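# Scoop dry food from box into both bowls

## Task

Using the scoop, fill each bowl with at least 10 pieces of dry food while spilling as little as possible (food that leaves the table counts only as a spill, not a dropped part). Each piece that reaches a bowl must have rested in the scoop while the scoop was held and lifted clear, at some point after that piece last rested in the box or on the table. Food caught between the gripper fingers must not go into a bowl. A bowl holding more than a stray piece or two that break either rule voids the attempt, though a stray such piece still counts for its bowl. Never let the scoop drop from any real height. At the end both bowls must stand upright in their starting places, the box must lie flat on the table, and the empty scoop must rest on the table away from the box and both bowls. Finally release everything and move the arms away. Nothing may stay in place only because the robot is holding it.

## Robot and tools

Robot: two 6-joint arms with parallel grippers, named left_arm and right_arm (names only, not image sides). Scene frame: origin on the table top midway between the arms, +x out over the table, +z up, left_arm on the +y side. Bases: left_arm at (+0.019, +0.312, 0) m, right_arm at (+0.014, -0.312, 0) m, each turned slightly about z.

Joint order within an arm, always: waist, shoulder, elbow, wrist pitch, wrist yaw, wrist roll. Stated ranges in radians: waist -2.618 to 3.054, shoulder 0.000 to 3.142, elbow 0.000 to 3.142, wrist pitch -1.571 to 1.571, wrist yaw -1.571 to 1.571, wrist roll -2.094 to 2.094. True ends may differ by up to 0.036 rad; a target beyond that margin (and further out than the current angle) makes the call refused. A joint clipped at its end reports "joint sent to its limit". Friction can leave a joint up to about 0.031 rad short, and tiny changes may not move it.

A row is always 14 plain numbers, even if one arm stays still: left_arm's 6 absolute joint angles (rad) then its grip number, then right_arm's 6 angles and grip. Joint values are target angles, not offsets. The grip number runs from -1 (closed) to +1 (fully open); the pads meet near -0.94 and each millimetre of object width adds about 0.0208. Pressing harder means a number further below the object's width reading. To keep a grasp, keep sending the same closing number. Each gripper's reading may be offset by up to 0.02.

Tools:
- execute_actions(actions): a list of actions; each action is a list of up to 15 rows, one per 1/30 s step, and the final row is repeated to fill 15 steps. An empty list just returns the current state and images.
- move(target, speed, blocking): target is one 14-number row of absolute joint angles plus grips. All joints interpolate together so the gripper follows a curve; duration 0.5 to 10 s. speed (rad/s, 0.01 to 2, default 0.5) caps the joint with the largest travel. Paths do not avoid obstacles or the other arm. blocking=false returns after 0.5 s while motion continues; then use wait or stop before new rows or moves. Result adds a "move:" line: ending (done, off_target, moving, held, fault), limits=held or limits=none, and each arm's joint furthest from target.
- wait(seconds): 0 to 10, robot holds its last command; returns early if a running move ends.
- stop(): brakes a running move; needs stopping room; fingers keep moving.
- zoom_image(camera, region): region [x0, y0, x1, y1] in pixels of that camera's last image, at most 504 by 504. Cameras: cam_head_left, cam_head_right, cam_high, cam_low, cam_left_wrist, cam_right_wrist, all 504x504.
- read_manual(section): only licence texts; no motion.
- finished_scene(scene): ends the scene after the last command holds; irreversible.

Motion limits: per control step each joint target is kept within a lead of its measured angle (waist 0.202, shoulder 0.258, elbow 0.238, wrist pitch 0.573, wrist yaw and roll 0.522 rad), and if the targets would shift the gripper over 70 mm from its measured spot they are scaled back. So distant targets need several actions; an unfinished motion may need re-sending. To keep a joint fixed, resend its "Joint targets" value. The robot keeps holding the last command while you compose replies.

Result lines: per-arm state gives end_effector_position (metres, scene frame; the point between finger pads about 1 cm behind the tips) and end_effector_quat_wxyz; accuracy drops at long reach. Gripper fingers point along its +z and open along its y. Joint positions lists six angles plus gripper opening in metres (0.093 fully open to 0.000 closed; on a held rigid object it may read up to about 12 mm below its width). Joint velocities, Joint targets (what joints are driven toward now), grip_measured (motor position on the -1..+1 scale), joint torques (with offsets and noise), "joint command not followed" (clearance check altered some targets), FAULT and MOTOR HOT lines. Camera calibration numbers are given in the prompt; a result lists cameras whose numbers change.

Cautions: don't knock anything off the table; don't let the arms collide or press on each other; avoid fast contact and targets driven deep past contact, which press hard. Don't drop or slam the scoop; keep bowls upright and unmoved. Holding loads heats motors: warning at 75 °C, arm halted at 90 °C, and at 100 °C it loses hold and falls, so don't hold heavy loads needlessly. Loose objects may occasionally get nudged by outside pushes; check images. Finish with box flat, scoop empty on the table away from box and bowls, grippers open and arms withdrawn.

Each tool is called after ">>>" by a JSON object that holds its "method" and its "body".

## Session

>>> {"method": "execute_actions", "body": {"actions": []}}

Scene clock: 0.00 s.
left_arm: end_effector_position=(+0.3886, +0.2623, +0.4121) grip_measured=+0.999 end_effector_quat_wxyz=(+0.716, +0.044, +0.694, -0.055) | right_arm: end_effector_position=(+0.2736, -0.0595, +0.1439) grip_measured=-0.720 end_effector_quat_wxyz=(+0.282, -0.289, +0.910, +0.089)
Joint names: [waist, shoulder, elbow, wrist pitch, wrist yaw, wrist roll]
Joint positions: left_arm=[ 0.001  1.04   1.052  0.02   0.011 -0.013  0.093] | right_arm=[ 0.896  1.406  1.048 -0.622  0.12   0.175  0.011]
Joint velocities: left_arm=[-0.002 -0.007 -0.007 -0.007  0.037 -0.007 -0.   ] | right_arm=[ 0.002  0.017  0.002  0.037  0.007  0.007 -0.   ]
Joint torques (N m, as the arm reports them, + toward a larger angle): no reading
Joint targets: left_arm=[0.001 1.040 1.052 0.020 0.011 -0.013] | right_arm=[0.896 1.406 1.048 -0.620 0.120 0.175]

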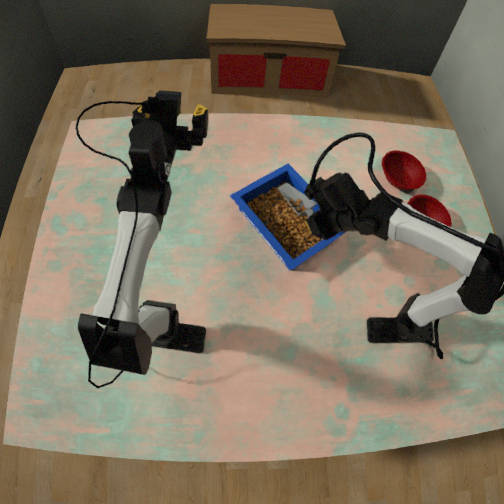

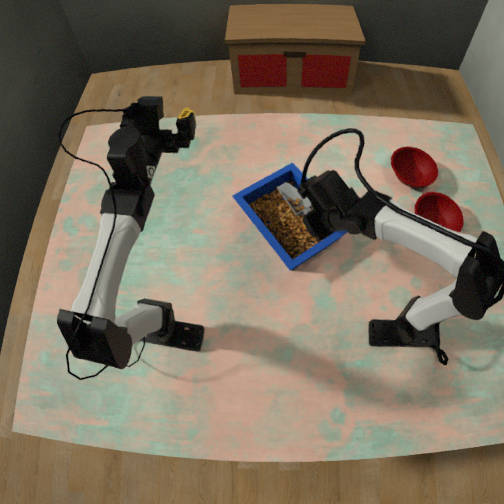

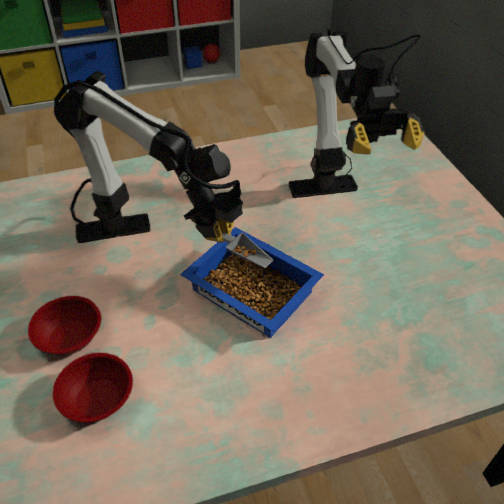

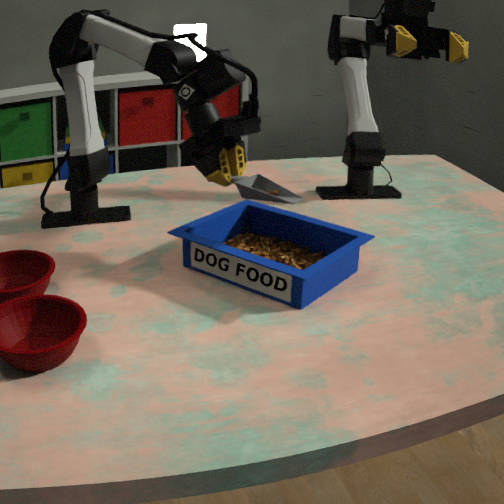

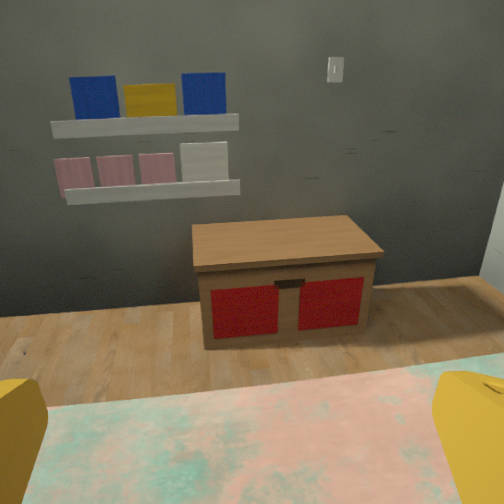

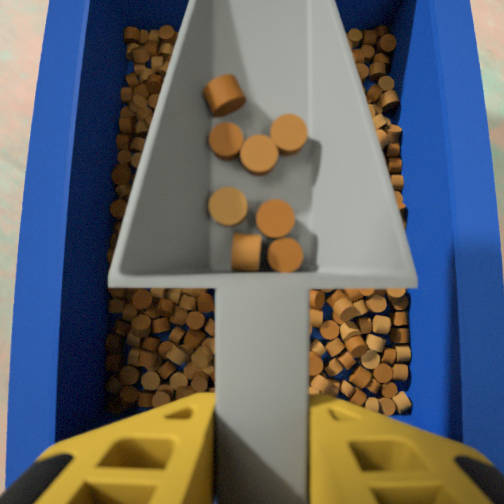

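>>> {"method": "zoom_image", "body": {"camera": "cam_low", "region": [150, 120, 390, 320]}}

>>> {"method": "zoom_image", "body": {"camera": "cam_high", "region": [160, 180, 340, 350]}}

>>> {"method": "zoom_image", "body": {"camera": "cam_head_left", "region": [220, 130, 480, 290]}}

Region (150, 120, 390, 320) of cam_low's 504x504 image, scaled by 2.100, with more detail than that image has.

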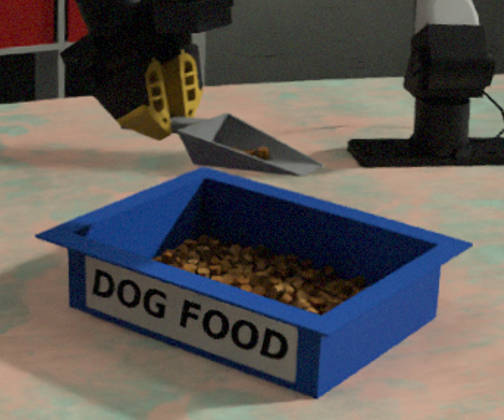

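Region (160, 180, 340, 350) of cam_high's 504x504 image, scaled by 2.800, with more detail than that image has.

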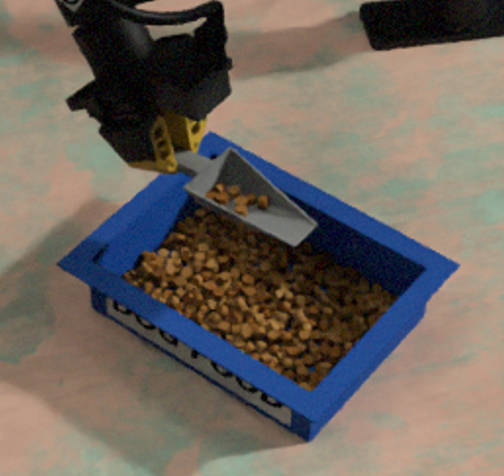

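Region (220, 130, 480, 290) of cam_head_left's 504x504 image, scaled by 1.938, with more detail than that image has; it fills the top 310 rows of this view, and the rest is white.

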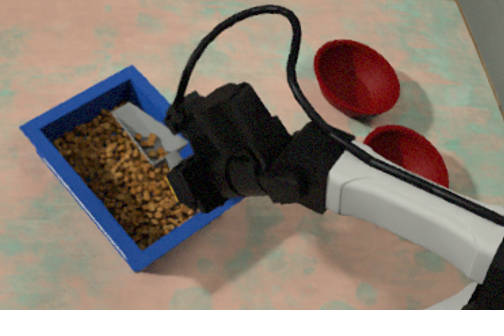

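>>> {"method": "zoom_image", "body": {"camera": "cam_high", "region": [10, 280, 160, 440]}}

>>> {"method": "zoom_image", "body": {"camera": "cam_head_right", "region": [370, 130, 490, 250]}}

>>> {"method": "zoom_image", "body": {"camera": "cam_low", "region": [190, 130, 320, 230]}}

Region (10, 280, 160, 440) of cam_high's 504x504 image, scaled by 3.150, with more detail than that image has; it fills the left 472 columns of this view, and the rest is white.

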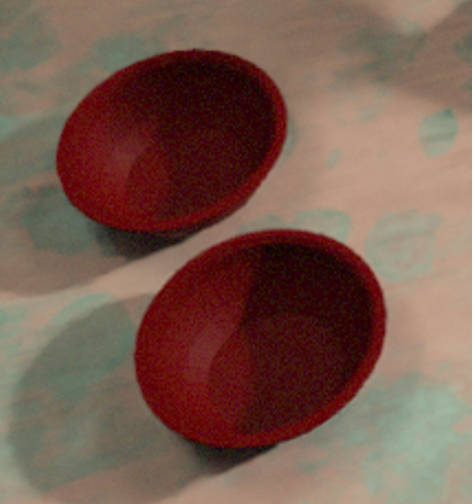

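Region (370, 130, 490, 250) of cam_head_right's 504x504 image, scaled by 4.200, with more detail than that image has.

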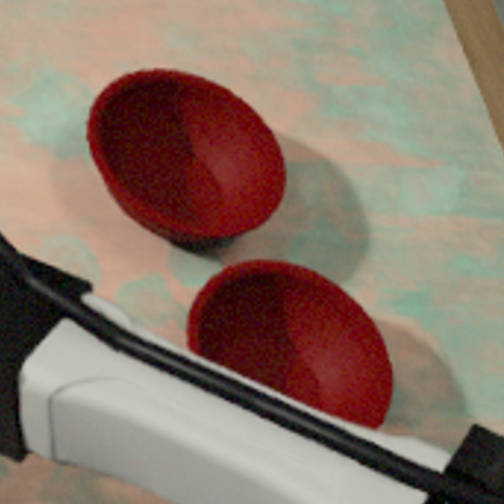

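Region (190, 130, 320, 230) of cam_low's 504x504 image, scaled by 3.877, with more detail than that image has; it fills the top 388 rows of this view, and the rest is white.

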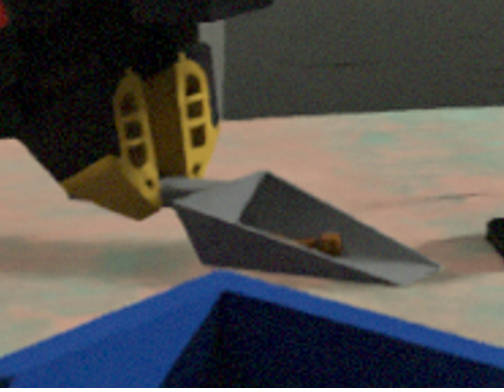

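>>> {"method": "move", "body": {"target": [0.001,1.04,1.052,0.02,0.011,-0.013,1, 0.84,1.842,1.563,-1.22,0,0,-1], "speed": 0.5}}

Scene clock: 14.20 s.
left_arm: end_effector_position=(+0.3886, +0.2623, +0.4119) grip_measured=+0.999 end_effector_quat_wxyz=(+0.716, +0.045, +0.694, -0.055) | right_arm: end_effector_position=(+0.2682, -0.0624, +0.1132) grip_measured=-0.720 end_effector_quat_wxyz=(+0.033, -0.377, +0.926, +0.008)
Joint names: [waist, shoulder, elbow, wrist pitch, wrist yaw, wrist roll]
Joint positions: left_arm=[ 0.001  1.04   1.052  0.019  0.011 -0.013  0.093] | right_arm=[ 0.85   1.832  1.538 -1.21   0.011  0.006  0.011]
Joint velocities: left_arm=[-0.017  0.022 -0.007  0.095 -0.051  0.022  0.001] | right_arm=[-0.007 -0.002  0.002 -0.037  0.022  0.051 -0.001]
Joint torques (N m, as the arm reports them, + toward a larger angle): left_arm=[-0.35 -2.53  8.38  2.07  0.03 -0.03] | right_arm=[-0.83 -8.53 10.17  0.43 -0.09  0.07]
Joint targets: left_arm=[0.001 1.040 1.052 0.020 0.011 -0.013] | right_arm=[0.840 1.842 1.563 -1.220 0.000 0.000]
move: off_target (right_arm); limits=none; left_arm: farthest joint: the wrist pitch, 0.001 radians from its target (0.000 radians at the start); right_arm: farthest joint: the elbow, 0.025 radians from its target (0.515 radians at the start)
camera_calibration (this result's frames):
cam_left_wrist: T_world_to_cam=[[-0.158742, -0.987298, 0.00660489, 0.314682], [-0.398138, 0.0578899, -0.915497, 0.553361], [0.903486, -0.147958, -0.40227, -0.0655706], [0, 0, 0, 1]] pos_world=[0.329509, 0.268949, 0.478145]
cam_right_wrist: T_world_to_cam=[[0.705241, -0.7089, -0.00979293, -0.233888], [-0.657141, -0.658808, 0.366248, 0.132758], [-0.266085, -0.251858, -0.930466, 0.238285], [0, 0, 0, 1]] pos_world=[0.315592, -0.0183271, 0.170803]

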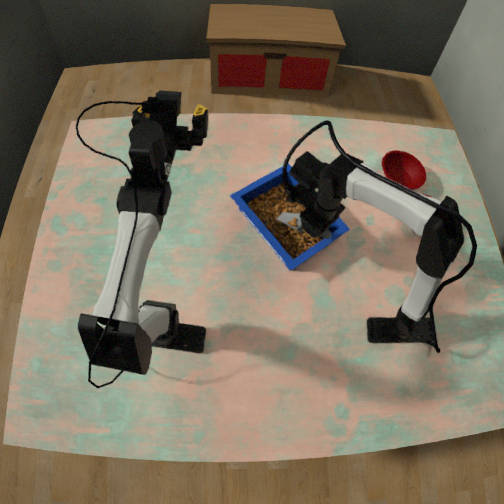

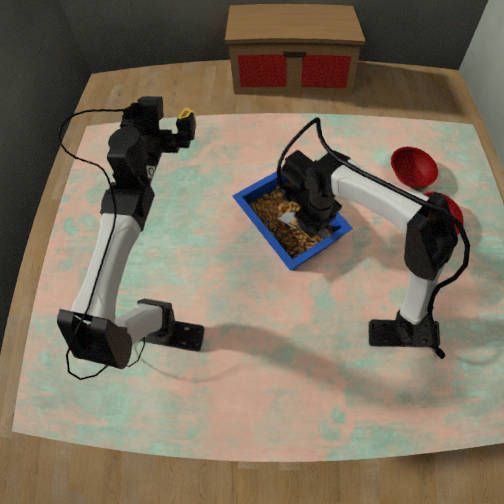

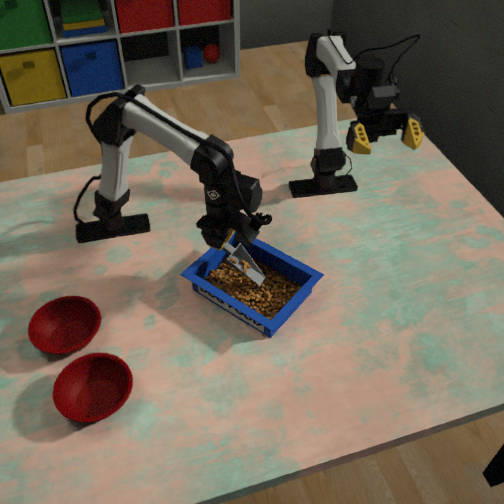

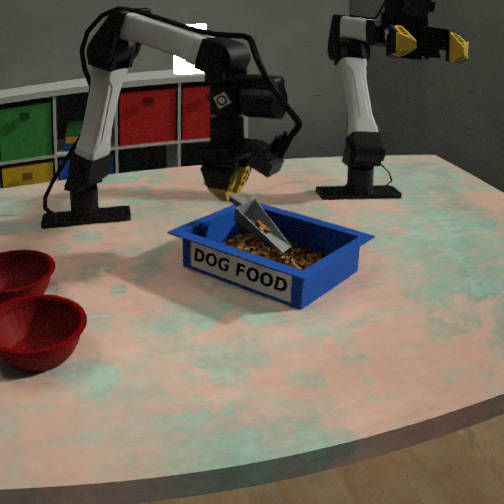

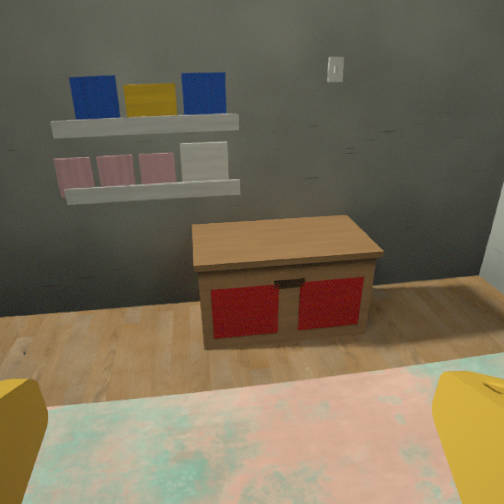

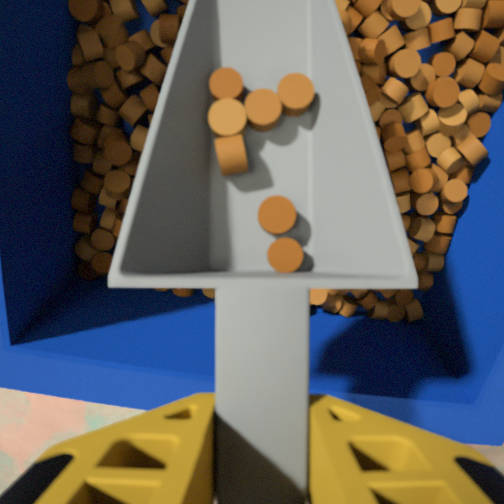

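>>> {"method": "zoom_image", "body": {"camera": "cam_low", "region": [160, 150, 380, 310]}}

>>> {"method": "zoom_image", "body": {"camera": "cam_high", "region": [170, 200, 330, 340]}}

Region (160, 150, 380, 310) of cam_low's 504x504 image, scaled by 2.291, with more detail than that image has; it fills the top 367 rows of this view, and the rest is white.

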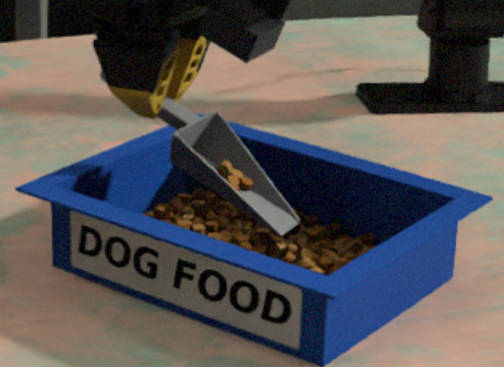

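Region (170, 200, 330, 340) of cam_high's 504x504 image, scaled by 3.150, with more detail than that image has; it fills the top 441 rows of this view, and the rest is white.

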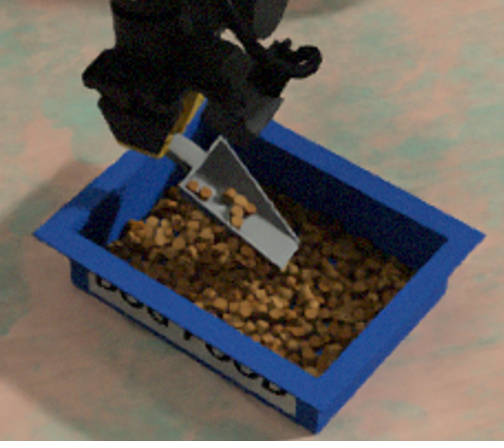

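>>> {"method": "move", "body": {"target": [0.001,1.04,1.052,0.02,0.011,-0.013,1, 0.84,1.88,1.496,-1.07,0,0,-1], "speed": 0.2}}

>>> {"method": "zoom_image", "body": {"camera": "cam_low", "region": [160, 150, 380, 310]}}

>>> {"method": "zoom_image", "body": {"camera": "cam_high", "region": [170, 200, 330, 340]}}

Scene clock: 16.83 s.
left_arm: end_effector_position=(+0.3886, +0.2623, +0.4119) grip_measured=+0.999 end_effector_quat_wxyz=(+0.716, +0.045, +0.694, -0.055) | right_arm: end_effector_position=(+0.2827, -0.0479, +0.0943) grip_measured=-0.720 end_effector_quat_wxyz=(+0.057, -0.377, +0.924, +0.018)
Joint names: [waist, shoulder, elbow, wrist pitch, wrist yaw, wrist roll]
Joint positions: left_arm=[ 0.001  1.04   1.052  0.019  0.011 -0.013  0.093] | right_arm=[ 0.85   1.869  1.506 -1.089  0.011  0.006  0.011]
Joint velocities: left_arm=[-0.002 -0.012  0.002 -0.007 -0.022  0.022  0.001] | right_arm=[-0.002 -0.012  0.002  0.007  0.066 -0.007  0.001]
Joint torques (N m, as the arm reports them, + toward a larger angle): left_arm=[-0.35 -2.54  8.38  2.07  0.03 -0.03] | right_arm=[-0.75 -8.88  6.86  0.79 -0.08  0.09]
Joint targets: left_arm=[0.001 1.040 1.052 0.020 0.011 -0.013] | right_arm=[0.840 1.880 1.496 -1.070 -0.000 -0.000]
move: done; limits=none; left_arm: farthest joint: the wrist pitch, 0.001 radians from its target (0.001 radians at the start); right_arm: farthest joint: the wrist pitch, 0.019 radians from its target (0.141 radians at the start)
camera_calibration (this result's frames):
cam_left_wrist: T_world_to_cam=[[-0.158742, -0.987298, 0.00660489, 0.314682], [-0.398138, 0.0578899, -0.915497, 0.553361], [0.903486, -0.147958, -0.40227, -0.0655706], [0, 0, 0, 1]] pos_world=[0.329509, 0.268949, 0.478145]
cam_right_wrist: T_world_to_cam=[[0.705903, -0.708238, -0.00999905, -0.234188], [-0.669556, -0.671822, 0.31678, 0.166347], [-0.231073, -0.216921, -0.948446, 0.221741], [0, 0, 0, 1]] pos_world=[0.327932, -0.00600511, 0.155272]

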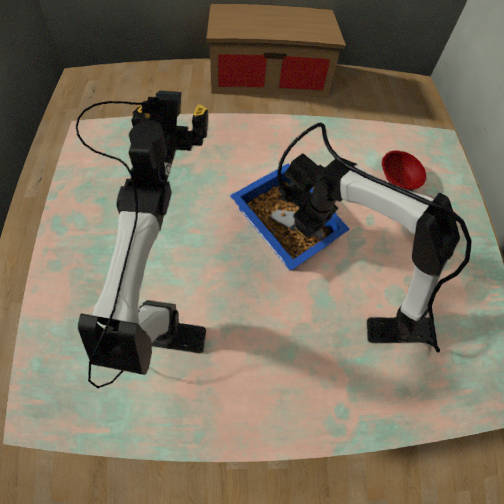

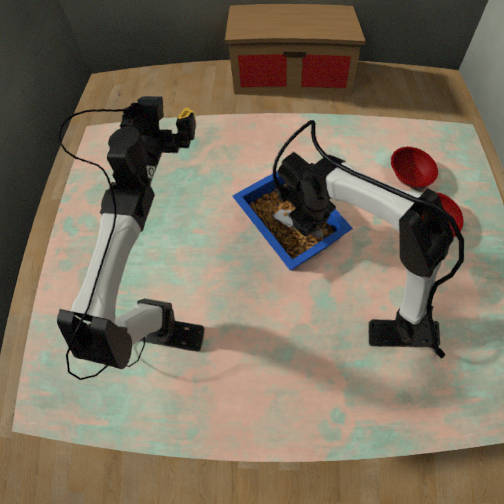

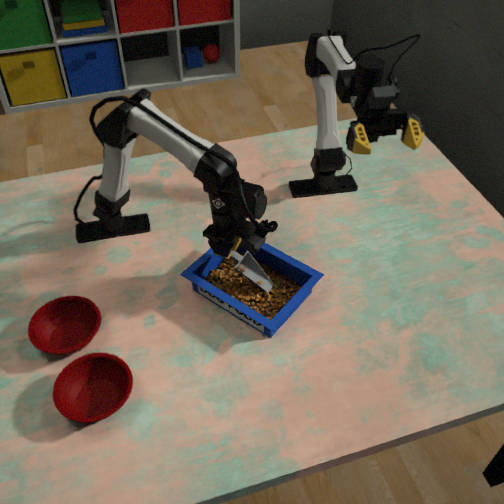

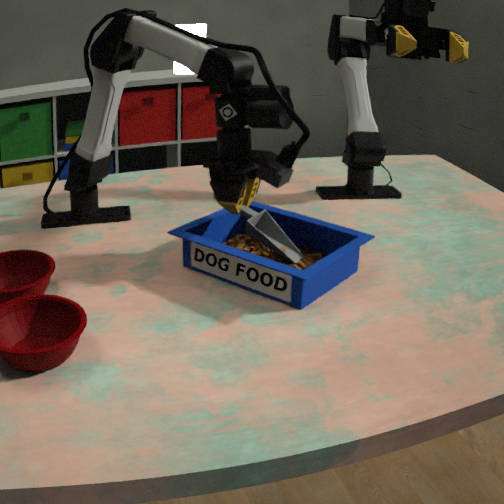

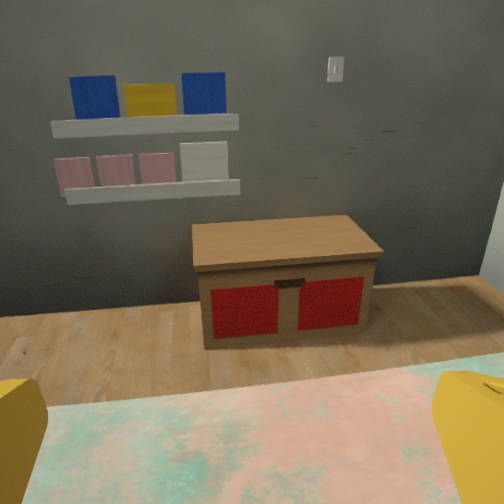

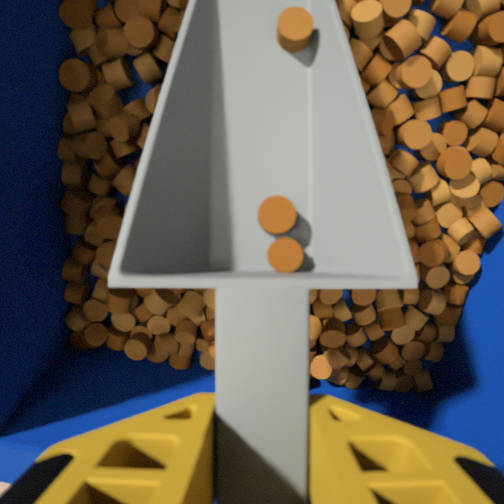

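Region (160, 150, 380, 310) of cam_low's 504x504 image, scaled by 2.291, with more detail than that image has; it fills the top 367 rows of this view, and the rest is white.

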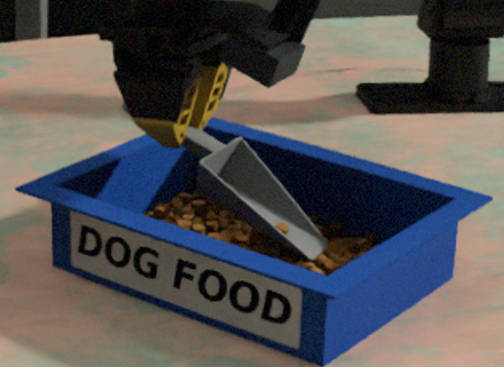

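Region (170, 200, 330, 340) of cam_high's 504x504 image, scaled by 3.150, with more detail than that image has; it fills the top 441 rows of this view, and the rest is white.

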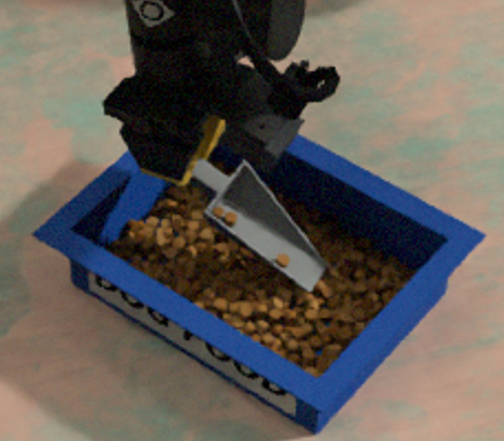

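>>> {"method": "move", "body": {"target": [0.001,1.04,1.052,0.02,0.011,-0.013,1, 0.84,1.91,1.475,-0.99,0,0,-1], "speed": 0.15}}

>>> {"method": "zoom_image", "body": {"camera": "cam_high", "region": [170, 200, 330, 340]}}

Scene clock: 18.33 s.
left_arm: end_effector_position=(+0.3886, +0.2623, +0.4119) grip_measured=+0.999 end_effector_quat_wxyz=(+0.716, +0.045, +0.694, -0.055) | right_arm: end_effector_position=(+0.2926, -0.0379, +0.0834) grip_measured=-0.720 end_effector_quat_wxyz=(+0.075, -0.376, +0.923, +0.026)
Joint names: [waist, shoulder, elbow, wrist pitch, wrist yaw, wrist roll]
Joint positions: left_arm=[ 0.001  1.04   1.052  0.019  0.011 -0.013  0.093] | right_arm=[ 0.85   1.893  1.489 -1.008  0.01   0.006  0.011]
Joint velocities: left_arm=[-0.002 -0.017 -0.007  0.022 -0.066 -0.066 -0.001] | right_arm=[ 0.007 -0.007  0.012  0.037 -0.022  0.022  0.001]
Joint torques (N m, as the arm reports them, + toward a larger angle): left_arm=[-0.36 -2.53  8.39  2.07  0.02 -0.03] | right_arm=[-0.75 -8.67  6.54  0.86 -0.06  0.09]
Joint targets: left_arm=[0.001 1.040 1.052 0.020 0.011 -0.013] | right_arm=[0.840 1.910 1.475 -0.990 -0.000 -0.000]
move: done; limits=none; left_arm: farthest joint: the wrist pitch, 0.001 radians from its target (0.001 radians at the start); right_arm: farthest joint: the wrist pitch, 0.018 radians from its target (0.098 radians at the start)
camera_calibration (this result's frames):
cam_left_wrist: T_world_to_cam=[[-0.158742, -0.987298, 0.00660489, 0.314682], [-0.398138, 0.0578899, -0.915497, 0.553361], [0.903486, -0.147958, -0.40227, -0.0655706], [0, 0, 0, 1]] pos_world=[0.329509, 0.268949, 0.478145]
cam_right_wrist: T_world_to_cam=[[0.706527, -0.707607, -0.0105628, -0.234325], [-0.677402, -0.680537, 0.279277, 0.188265], [-0.204807, -0.190162, -0.960152, 0.210135], [0, 0, 0, 1]] pos_world=[0.336125, 0.00227085, 0.146708]

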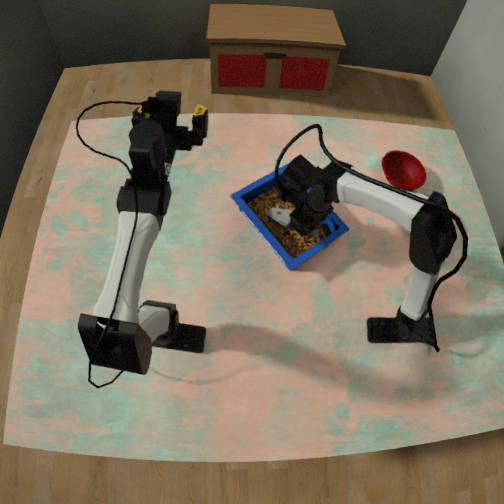

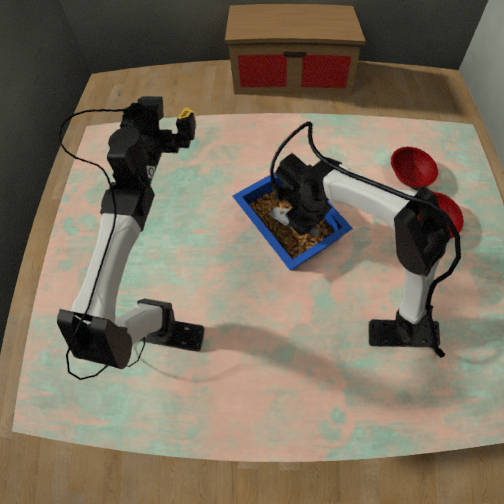

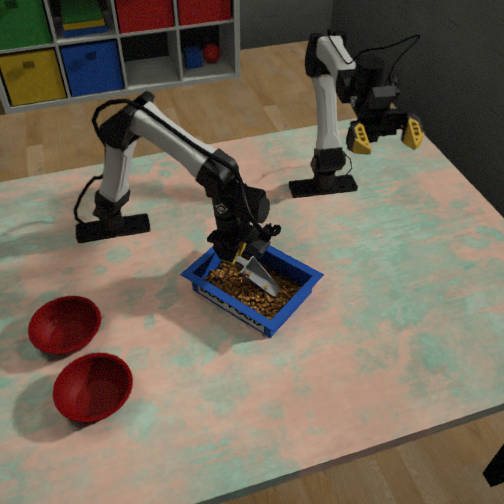

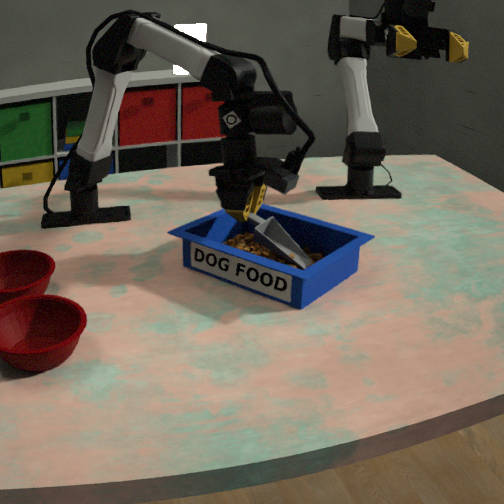

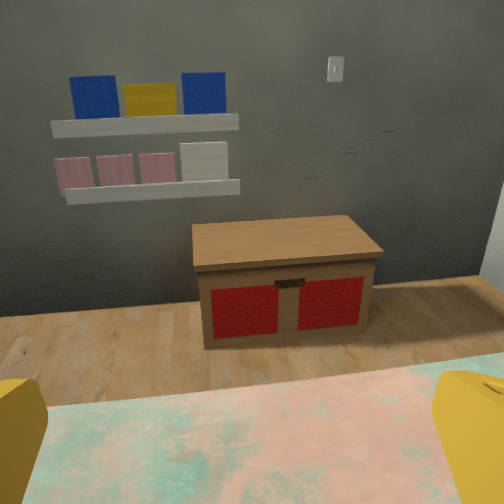

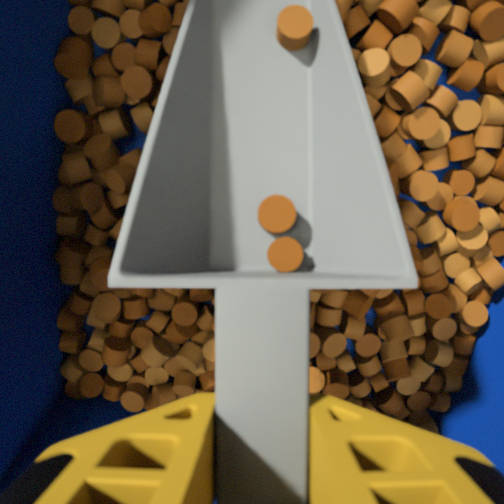

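Region (170, 200, 330, 340) of cam_high's 504x504 image, scaled by 3.150, with more detail than that image has; it fills the top 441 rows of this view, and the rest is white.

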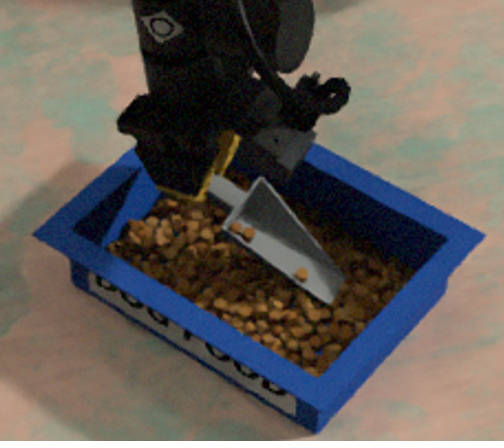

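>>> {"method": "move", "body": {"target": [0.001,1.04,1.052,0.02,0.011,-0.013,1, 0.83,1.975,1.805,-1.52,0,0,-1], "speed": 0.5}}

>>> {"method": "zoom_image", "body": {"camera": "cam_low", "region": [160, 150, 380, 310]}}

Scene clock: 22.50 s.
left_arm: end_effector_position=(+0.3886, +0.2623, +0.4118) grip_measured=+0.999 end_effector_quat_wxyz=(+0.716, +0.045, +0.695, -0.055) | right_arm: end_effector_position=(+0.2624, -0.0727, +0.1332) grip_measured=-0.720 end_effector_quat_wxyz=(-0.049, -0.373, +0.926, -0.025)
Joint names: [waist, shoulder, elbow, wrist pitch, wrist yaw, wrist roll]
Joint positions: left_arm=[ 0.001  1.04   1.052  0.019  0.011 -0.013  0.093] | right_arm=[ 0.84   1.959  1.783 -1.506  0.01   0.006  0.011]
Joint velocities: left_arm=[ 0.007  0.022 -0.002  0.007  0.022 -0.051 -0.   ] | right_arm=[-0.017 -0.022  0.002 -0.007 -0.007 -0.022 -0.001]
Joint torques (N m, as the arm reports them, + toward a larger angle): left_arm=[-0.36 -2.54  8.38  2.07  0.03 -0.03] | right_arm=[-0.83 -8.89  9.29  0.02 -0.07  0.08]
Joint targets: left_arm=[0.001 1.040 1.052 0.020 0.011 -0.013] | right_arm=[0.830 1.975 1.805 -1.520 0.000 0.000]
move: off_target (right_arm); limits=none; left_arm: farthest joint: the wrist pitch, 0.001 radians from its target (0.001 radians at the start); right_arm: farthest joint: the elbow, 0.022 radians from its target (0.316 radians at the start)
camera_calibration (this result's frames):
cam_left_wrist: T_world_to_cam=[[-0.15874, -0.987298, 0.00661625, 0.314677], [-0.398484, 0.057935, -0.915344, 0.553337], [0.903334, -0.147938, -0.402619, -0.0654128], [0, 0, 0, 1]] pos_world=[0.329537, 0.268946, 0.478075]
cam_right_wrist: T_world_to_cam=[[0.697355, -0.716638, -0.0112422, -0.235193], [-0.605977, -0.597903, 0.524694, 0.0847072], [-0.382737, -0.359085, -0.851217, 0.265081], [0, 0, 0, 1]] pos_world=[0.3168, -0.0227151, 0.178552]

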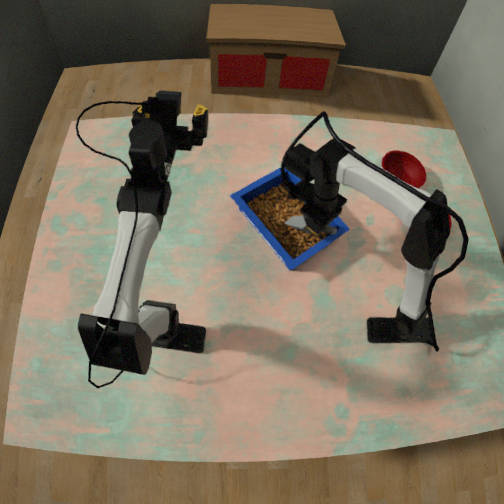

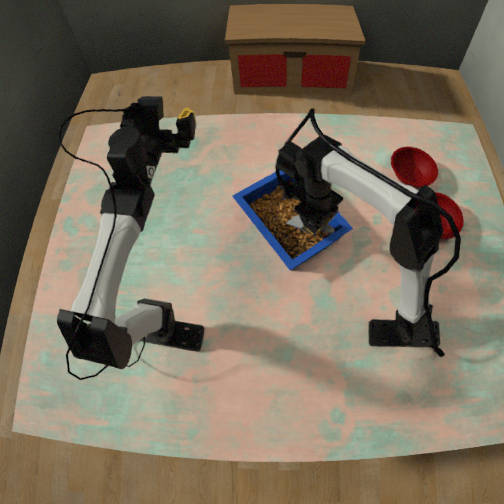

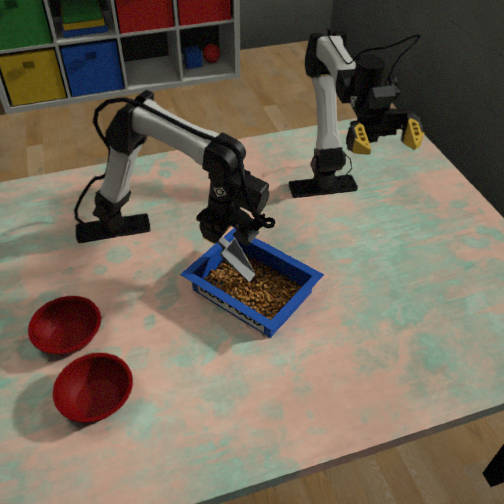

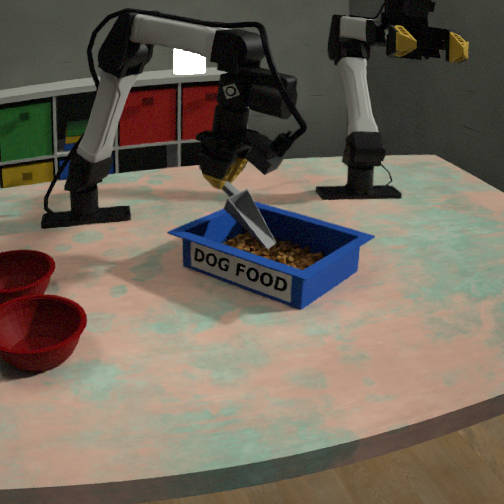

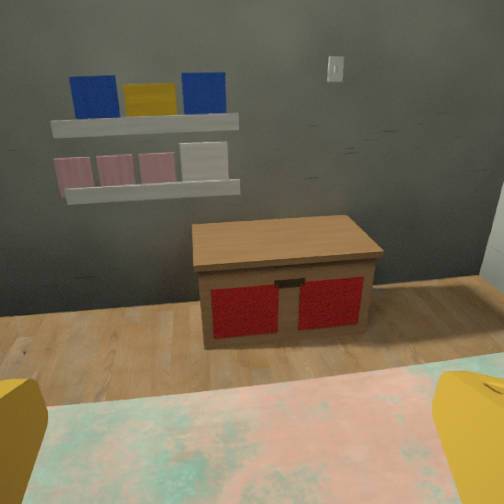

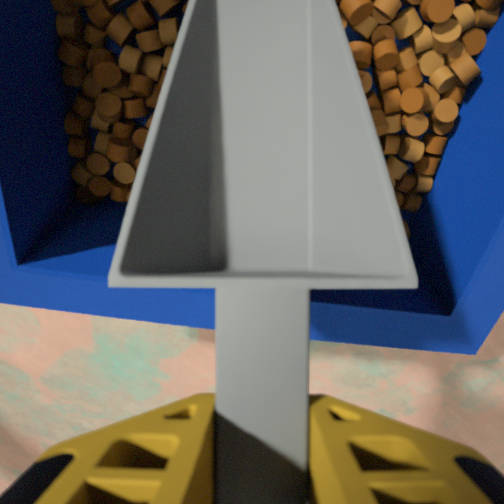

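Region (160, 150, 380, 310) of cam_low's 504x504 image, scaled by 2.291, with more detail than that image has; it fills the top 367 rows of this view, and the rest is white.

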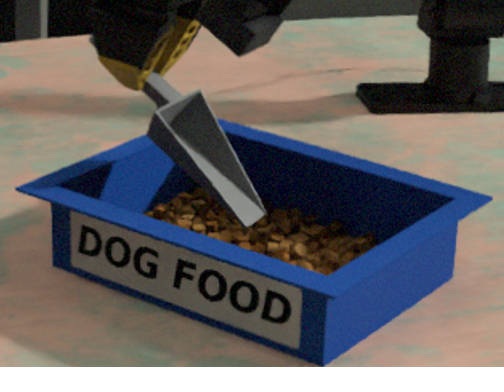

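>>> {"method": "move", "body": {"target": [0.001,1.04,1.052,0.02,0.011,-0.013,1, 0.83,2.118,1.905,-1.475,0,0,-1], "speed": 0.2}}

>>> {"method": "zoom_image", "body": {"camera": "cam_high", "region": [170, 200, 330, 340]}}

>>> {"method": "zoom_image", "body": {"camera": "cam_low", "region": [160, 150, 380, 310]}}

Scene clock: 24.17 s.
left_arm: end_effector_position=(+0.3886, +0.2623, +0.4118) grip_measured=+0.999 end_effector_quat_wxyz=(+0.716, +0.045, +0.695, -0.055) | right_arm: end_effector_position=(+0.2834, -0.0518, +0.1047) grip_measured=-0.720 end_effector_quat_wxyz=(-0.061, -0.373, +0.925, -0.029)
Joint names: [waist, shoulder, elbow, wrist pitch, wrist yaw, wrist roll]
Joint positions: left_arm=[ 0.001  1.04   1.052  0.019  0.011 -0.013  0.093] | right_arm=[ 0.84   2.107  1.885 -1.484  0.007  0.005  0.011]
Joint velocities: left_arm=[-0.002 -0.002  0.017 -0.022 -0.022  0.066  0.001] | right_arm=[ 0.007  0.012 -0.002 -0.022  0.081  0.022 -0.   ]
Joint torques (N m, as the arm reports them, + toward a larger angle): left_arm=[-0.35 -2.54  8.4   2.08  0.02 -0.03] | right_arm=[ -0.7  -10.68   9.05   0.16  -0.06   0.11]
Joint targets: left_arm=[0.001 1.040 1.052 0.020 0.011 -0.013] | right_arm=[0.830 2.118 1.905 -1.475 0.000 0.000]
move: done; limits=none; left_arm: farthest joint: the wrist pitch, 0.001 radians from its target (0.001 radians at the start); right_arm: farthest joint: the elbow, 0.020 radians from its target (0.122 radians at the start)
camera_calibration (this result's frames):
cam_left_wrist: T_world_to_cam=[[-0.15874, -0.987298, 0.00661625, 0.314677], [-0.398484, 0.057935, -0.915344, 0.553337], [0.903334, -0.147938, -0.402619, -0.0654128], [0, 0, 0, 1]] pos_world=[0.329537, 0.268946, 0.478075]
cam_right_wrist: T_world_to_cam=[[0.697725, -0.716235, -0.0136866, -0.234987], [-0.595046, -0.590094, 0.545628, 0.120007], [-0.398874, -0.372554, -0.837916, 0.258857], [0, 0, 0, 1]] pos_world=[0.338617, -0.0010522, 0.148205]

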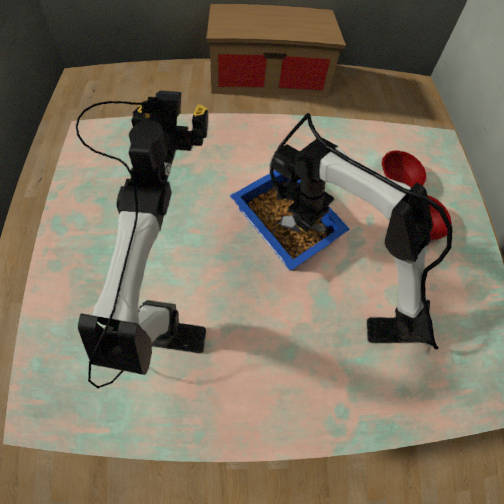

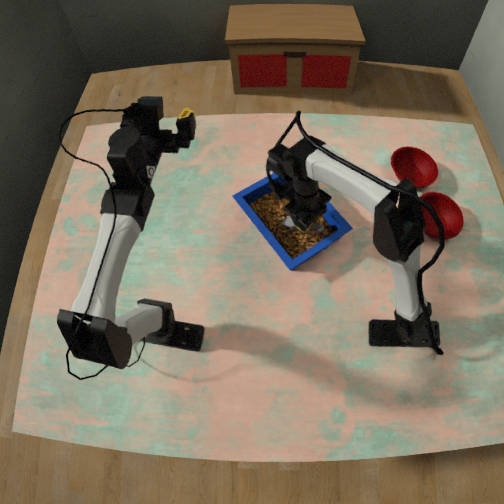

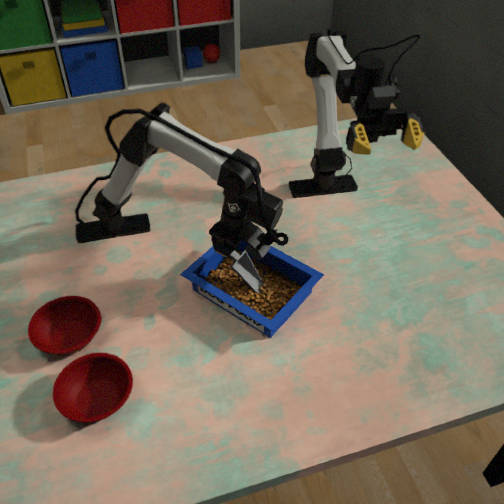

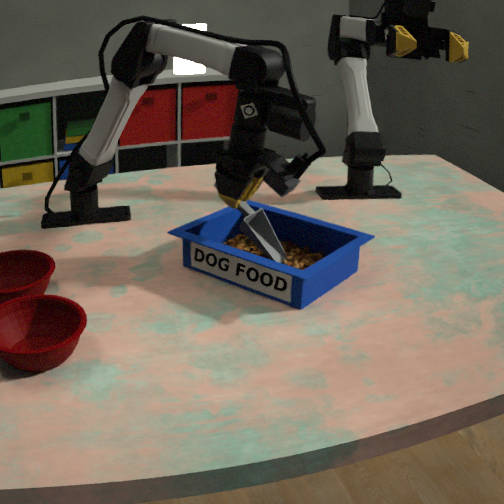

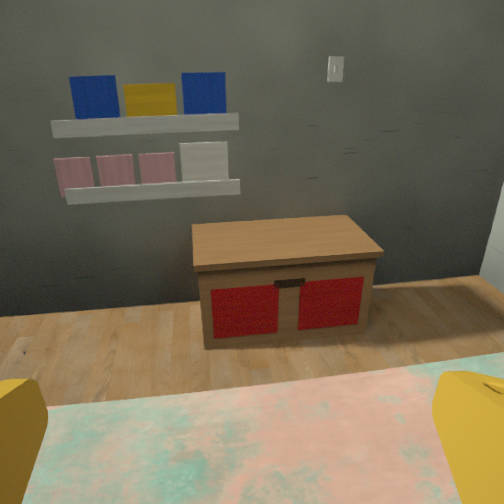

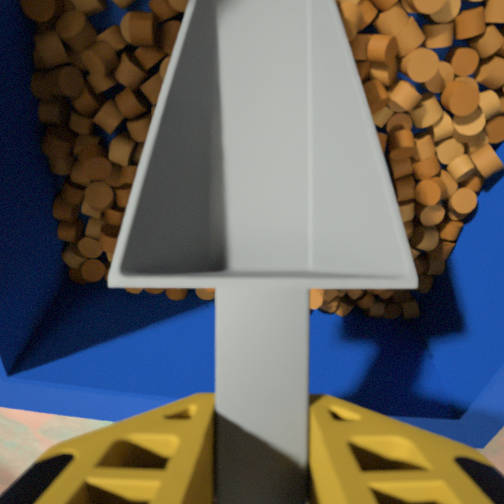

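Region (170, 200, 330, 340) of cam_high's 504x504 image, scaled by 3.150, with more detail than that image has; it fills the top 441 rows of this view, and the rest is white.

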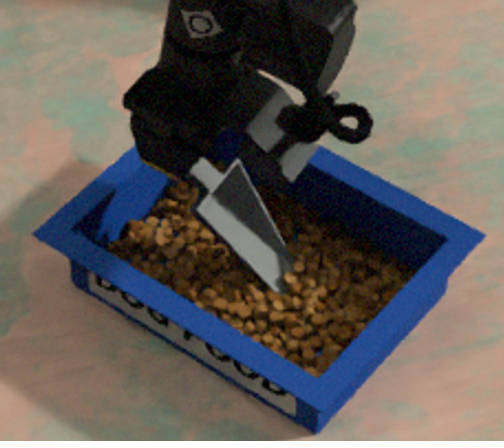

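Region (160, 150, 380, 310) of cam_low's 504x504 image, scaled by 2.291, with more detail than that image has; it fills the top 367 rows of this view, and the rest is white.

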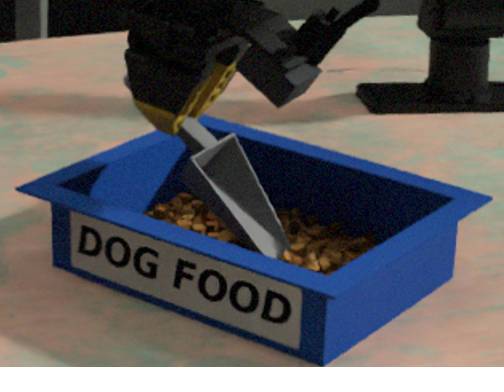

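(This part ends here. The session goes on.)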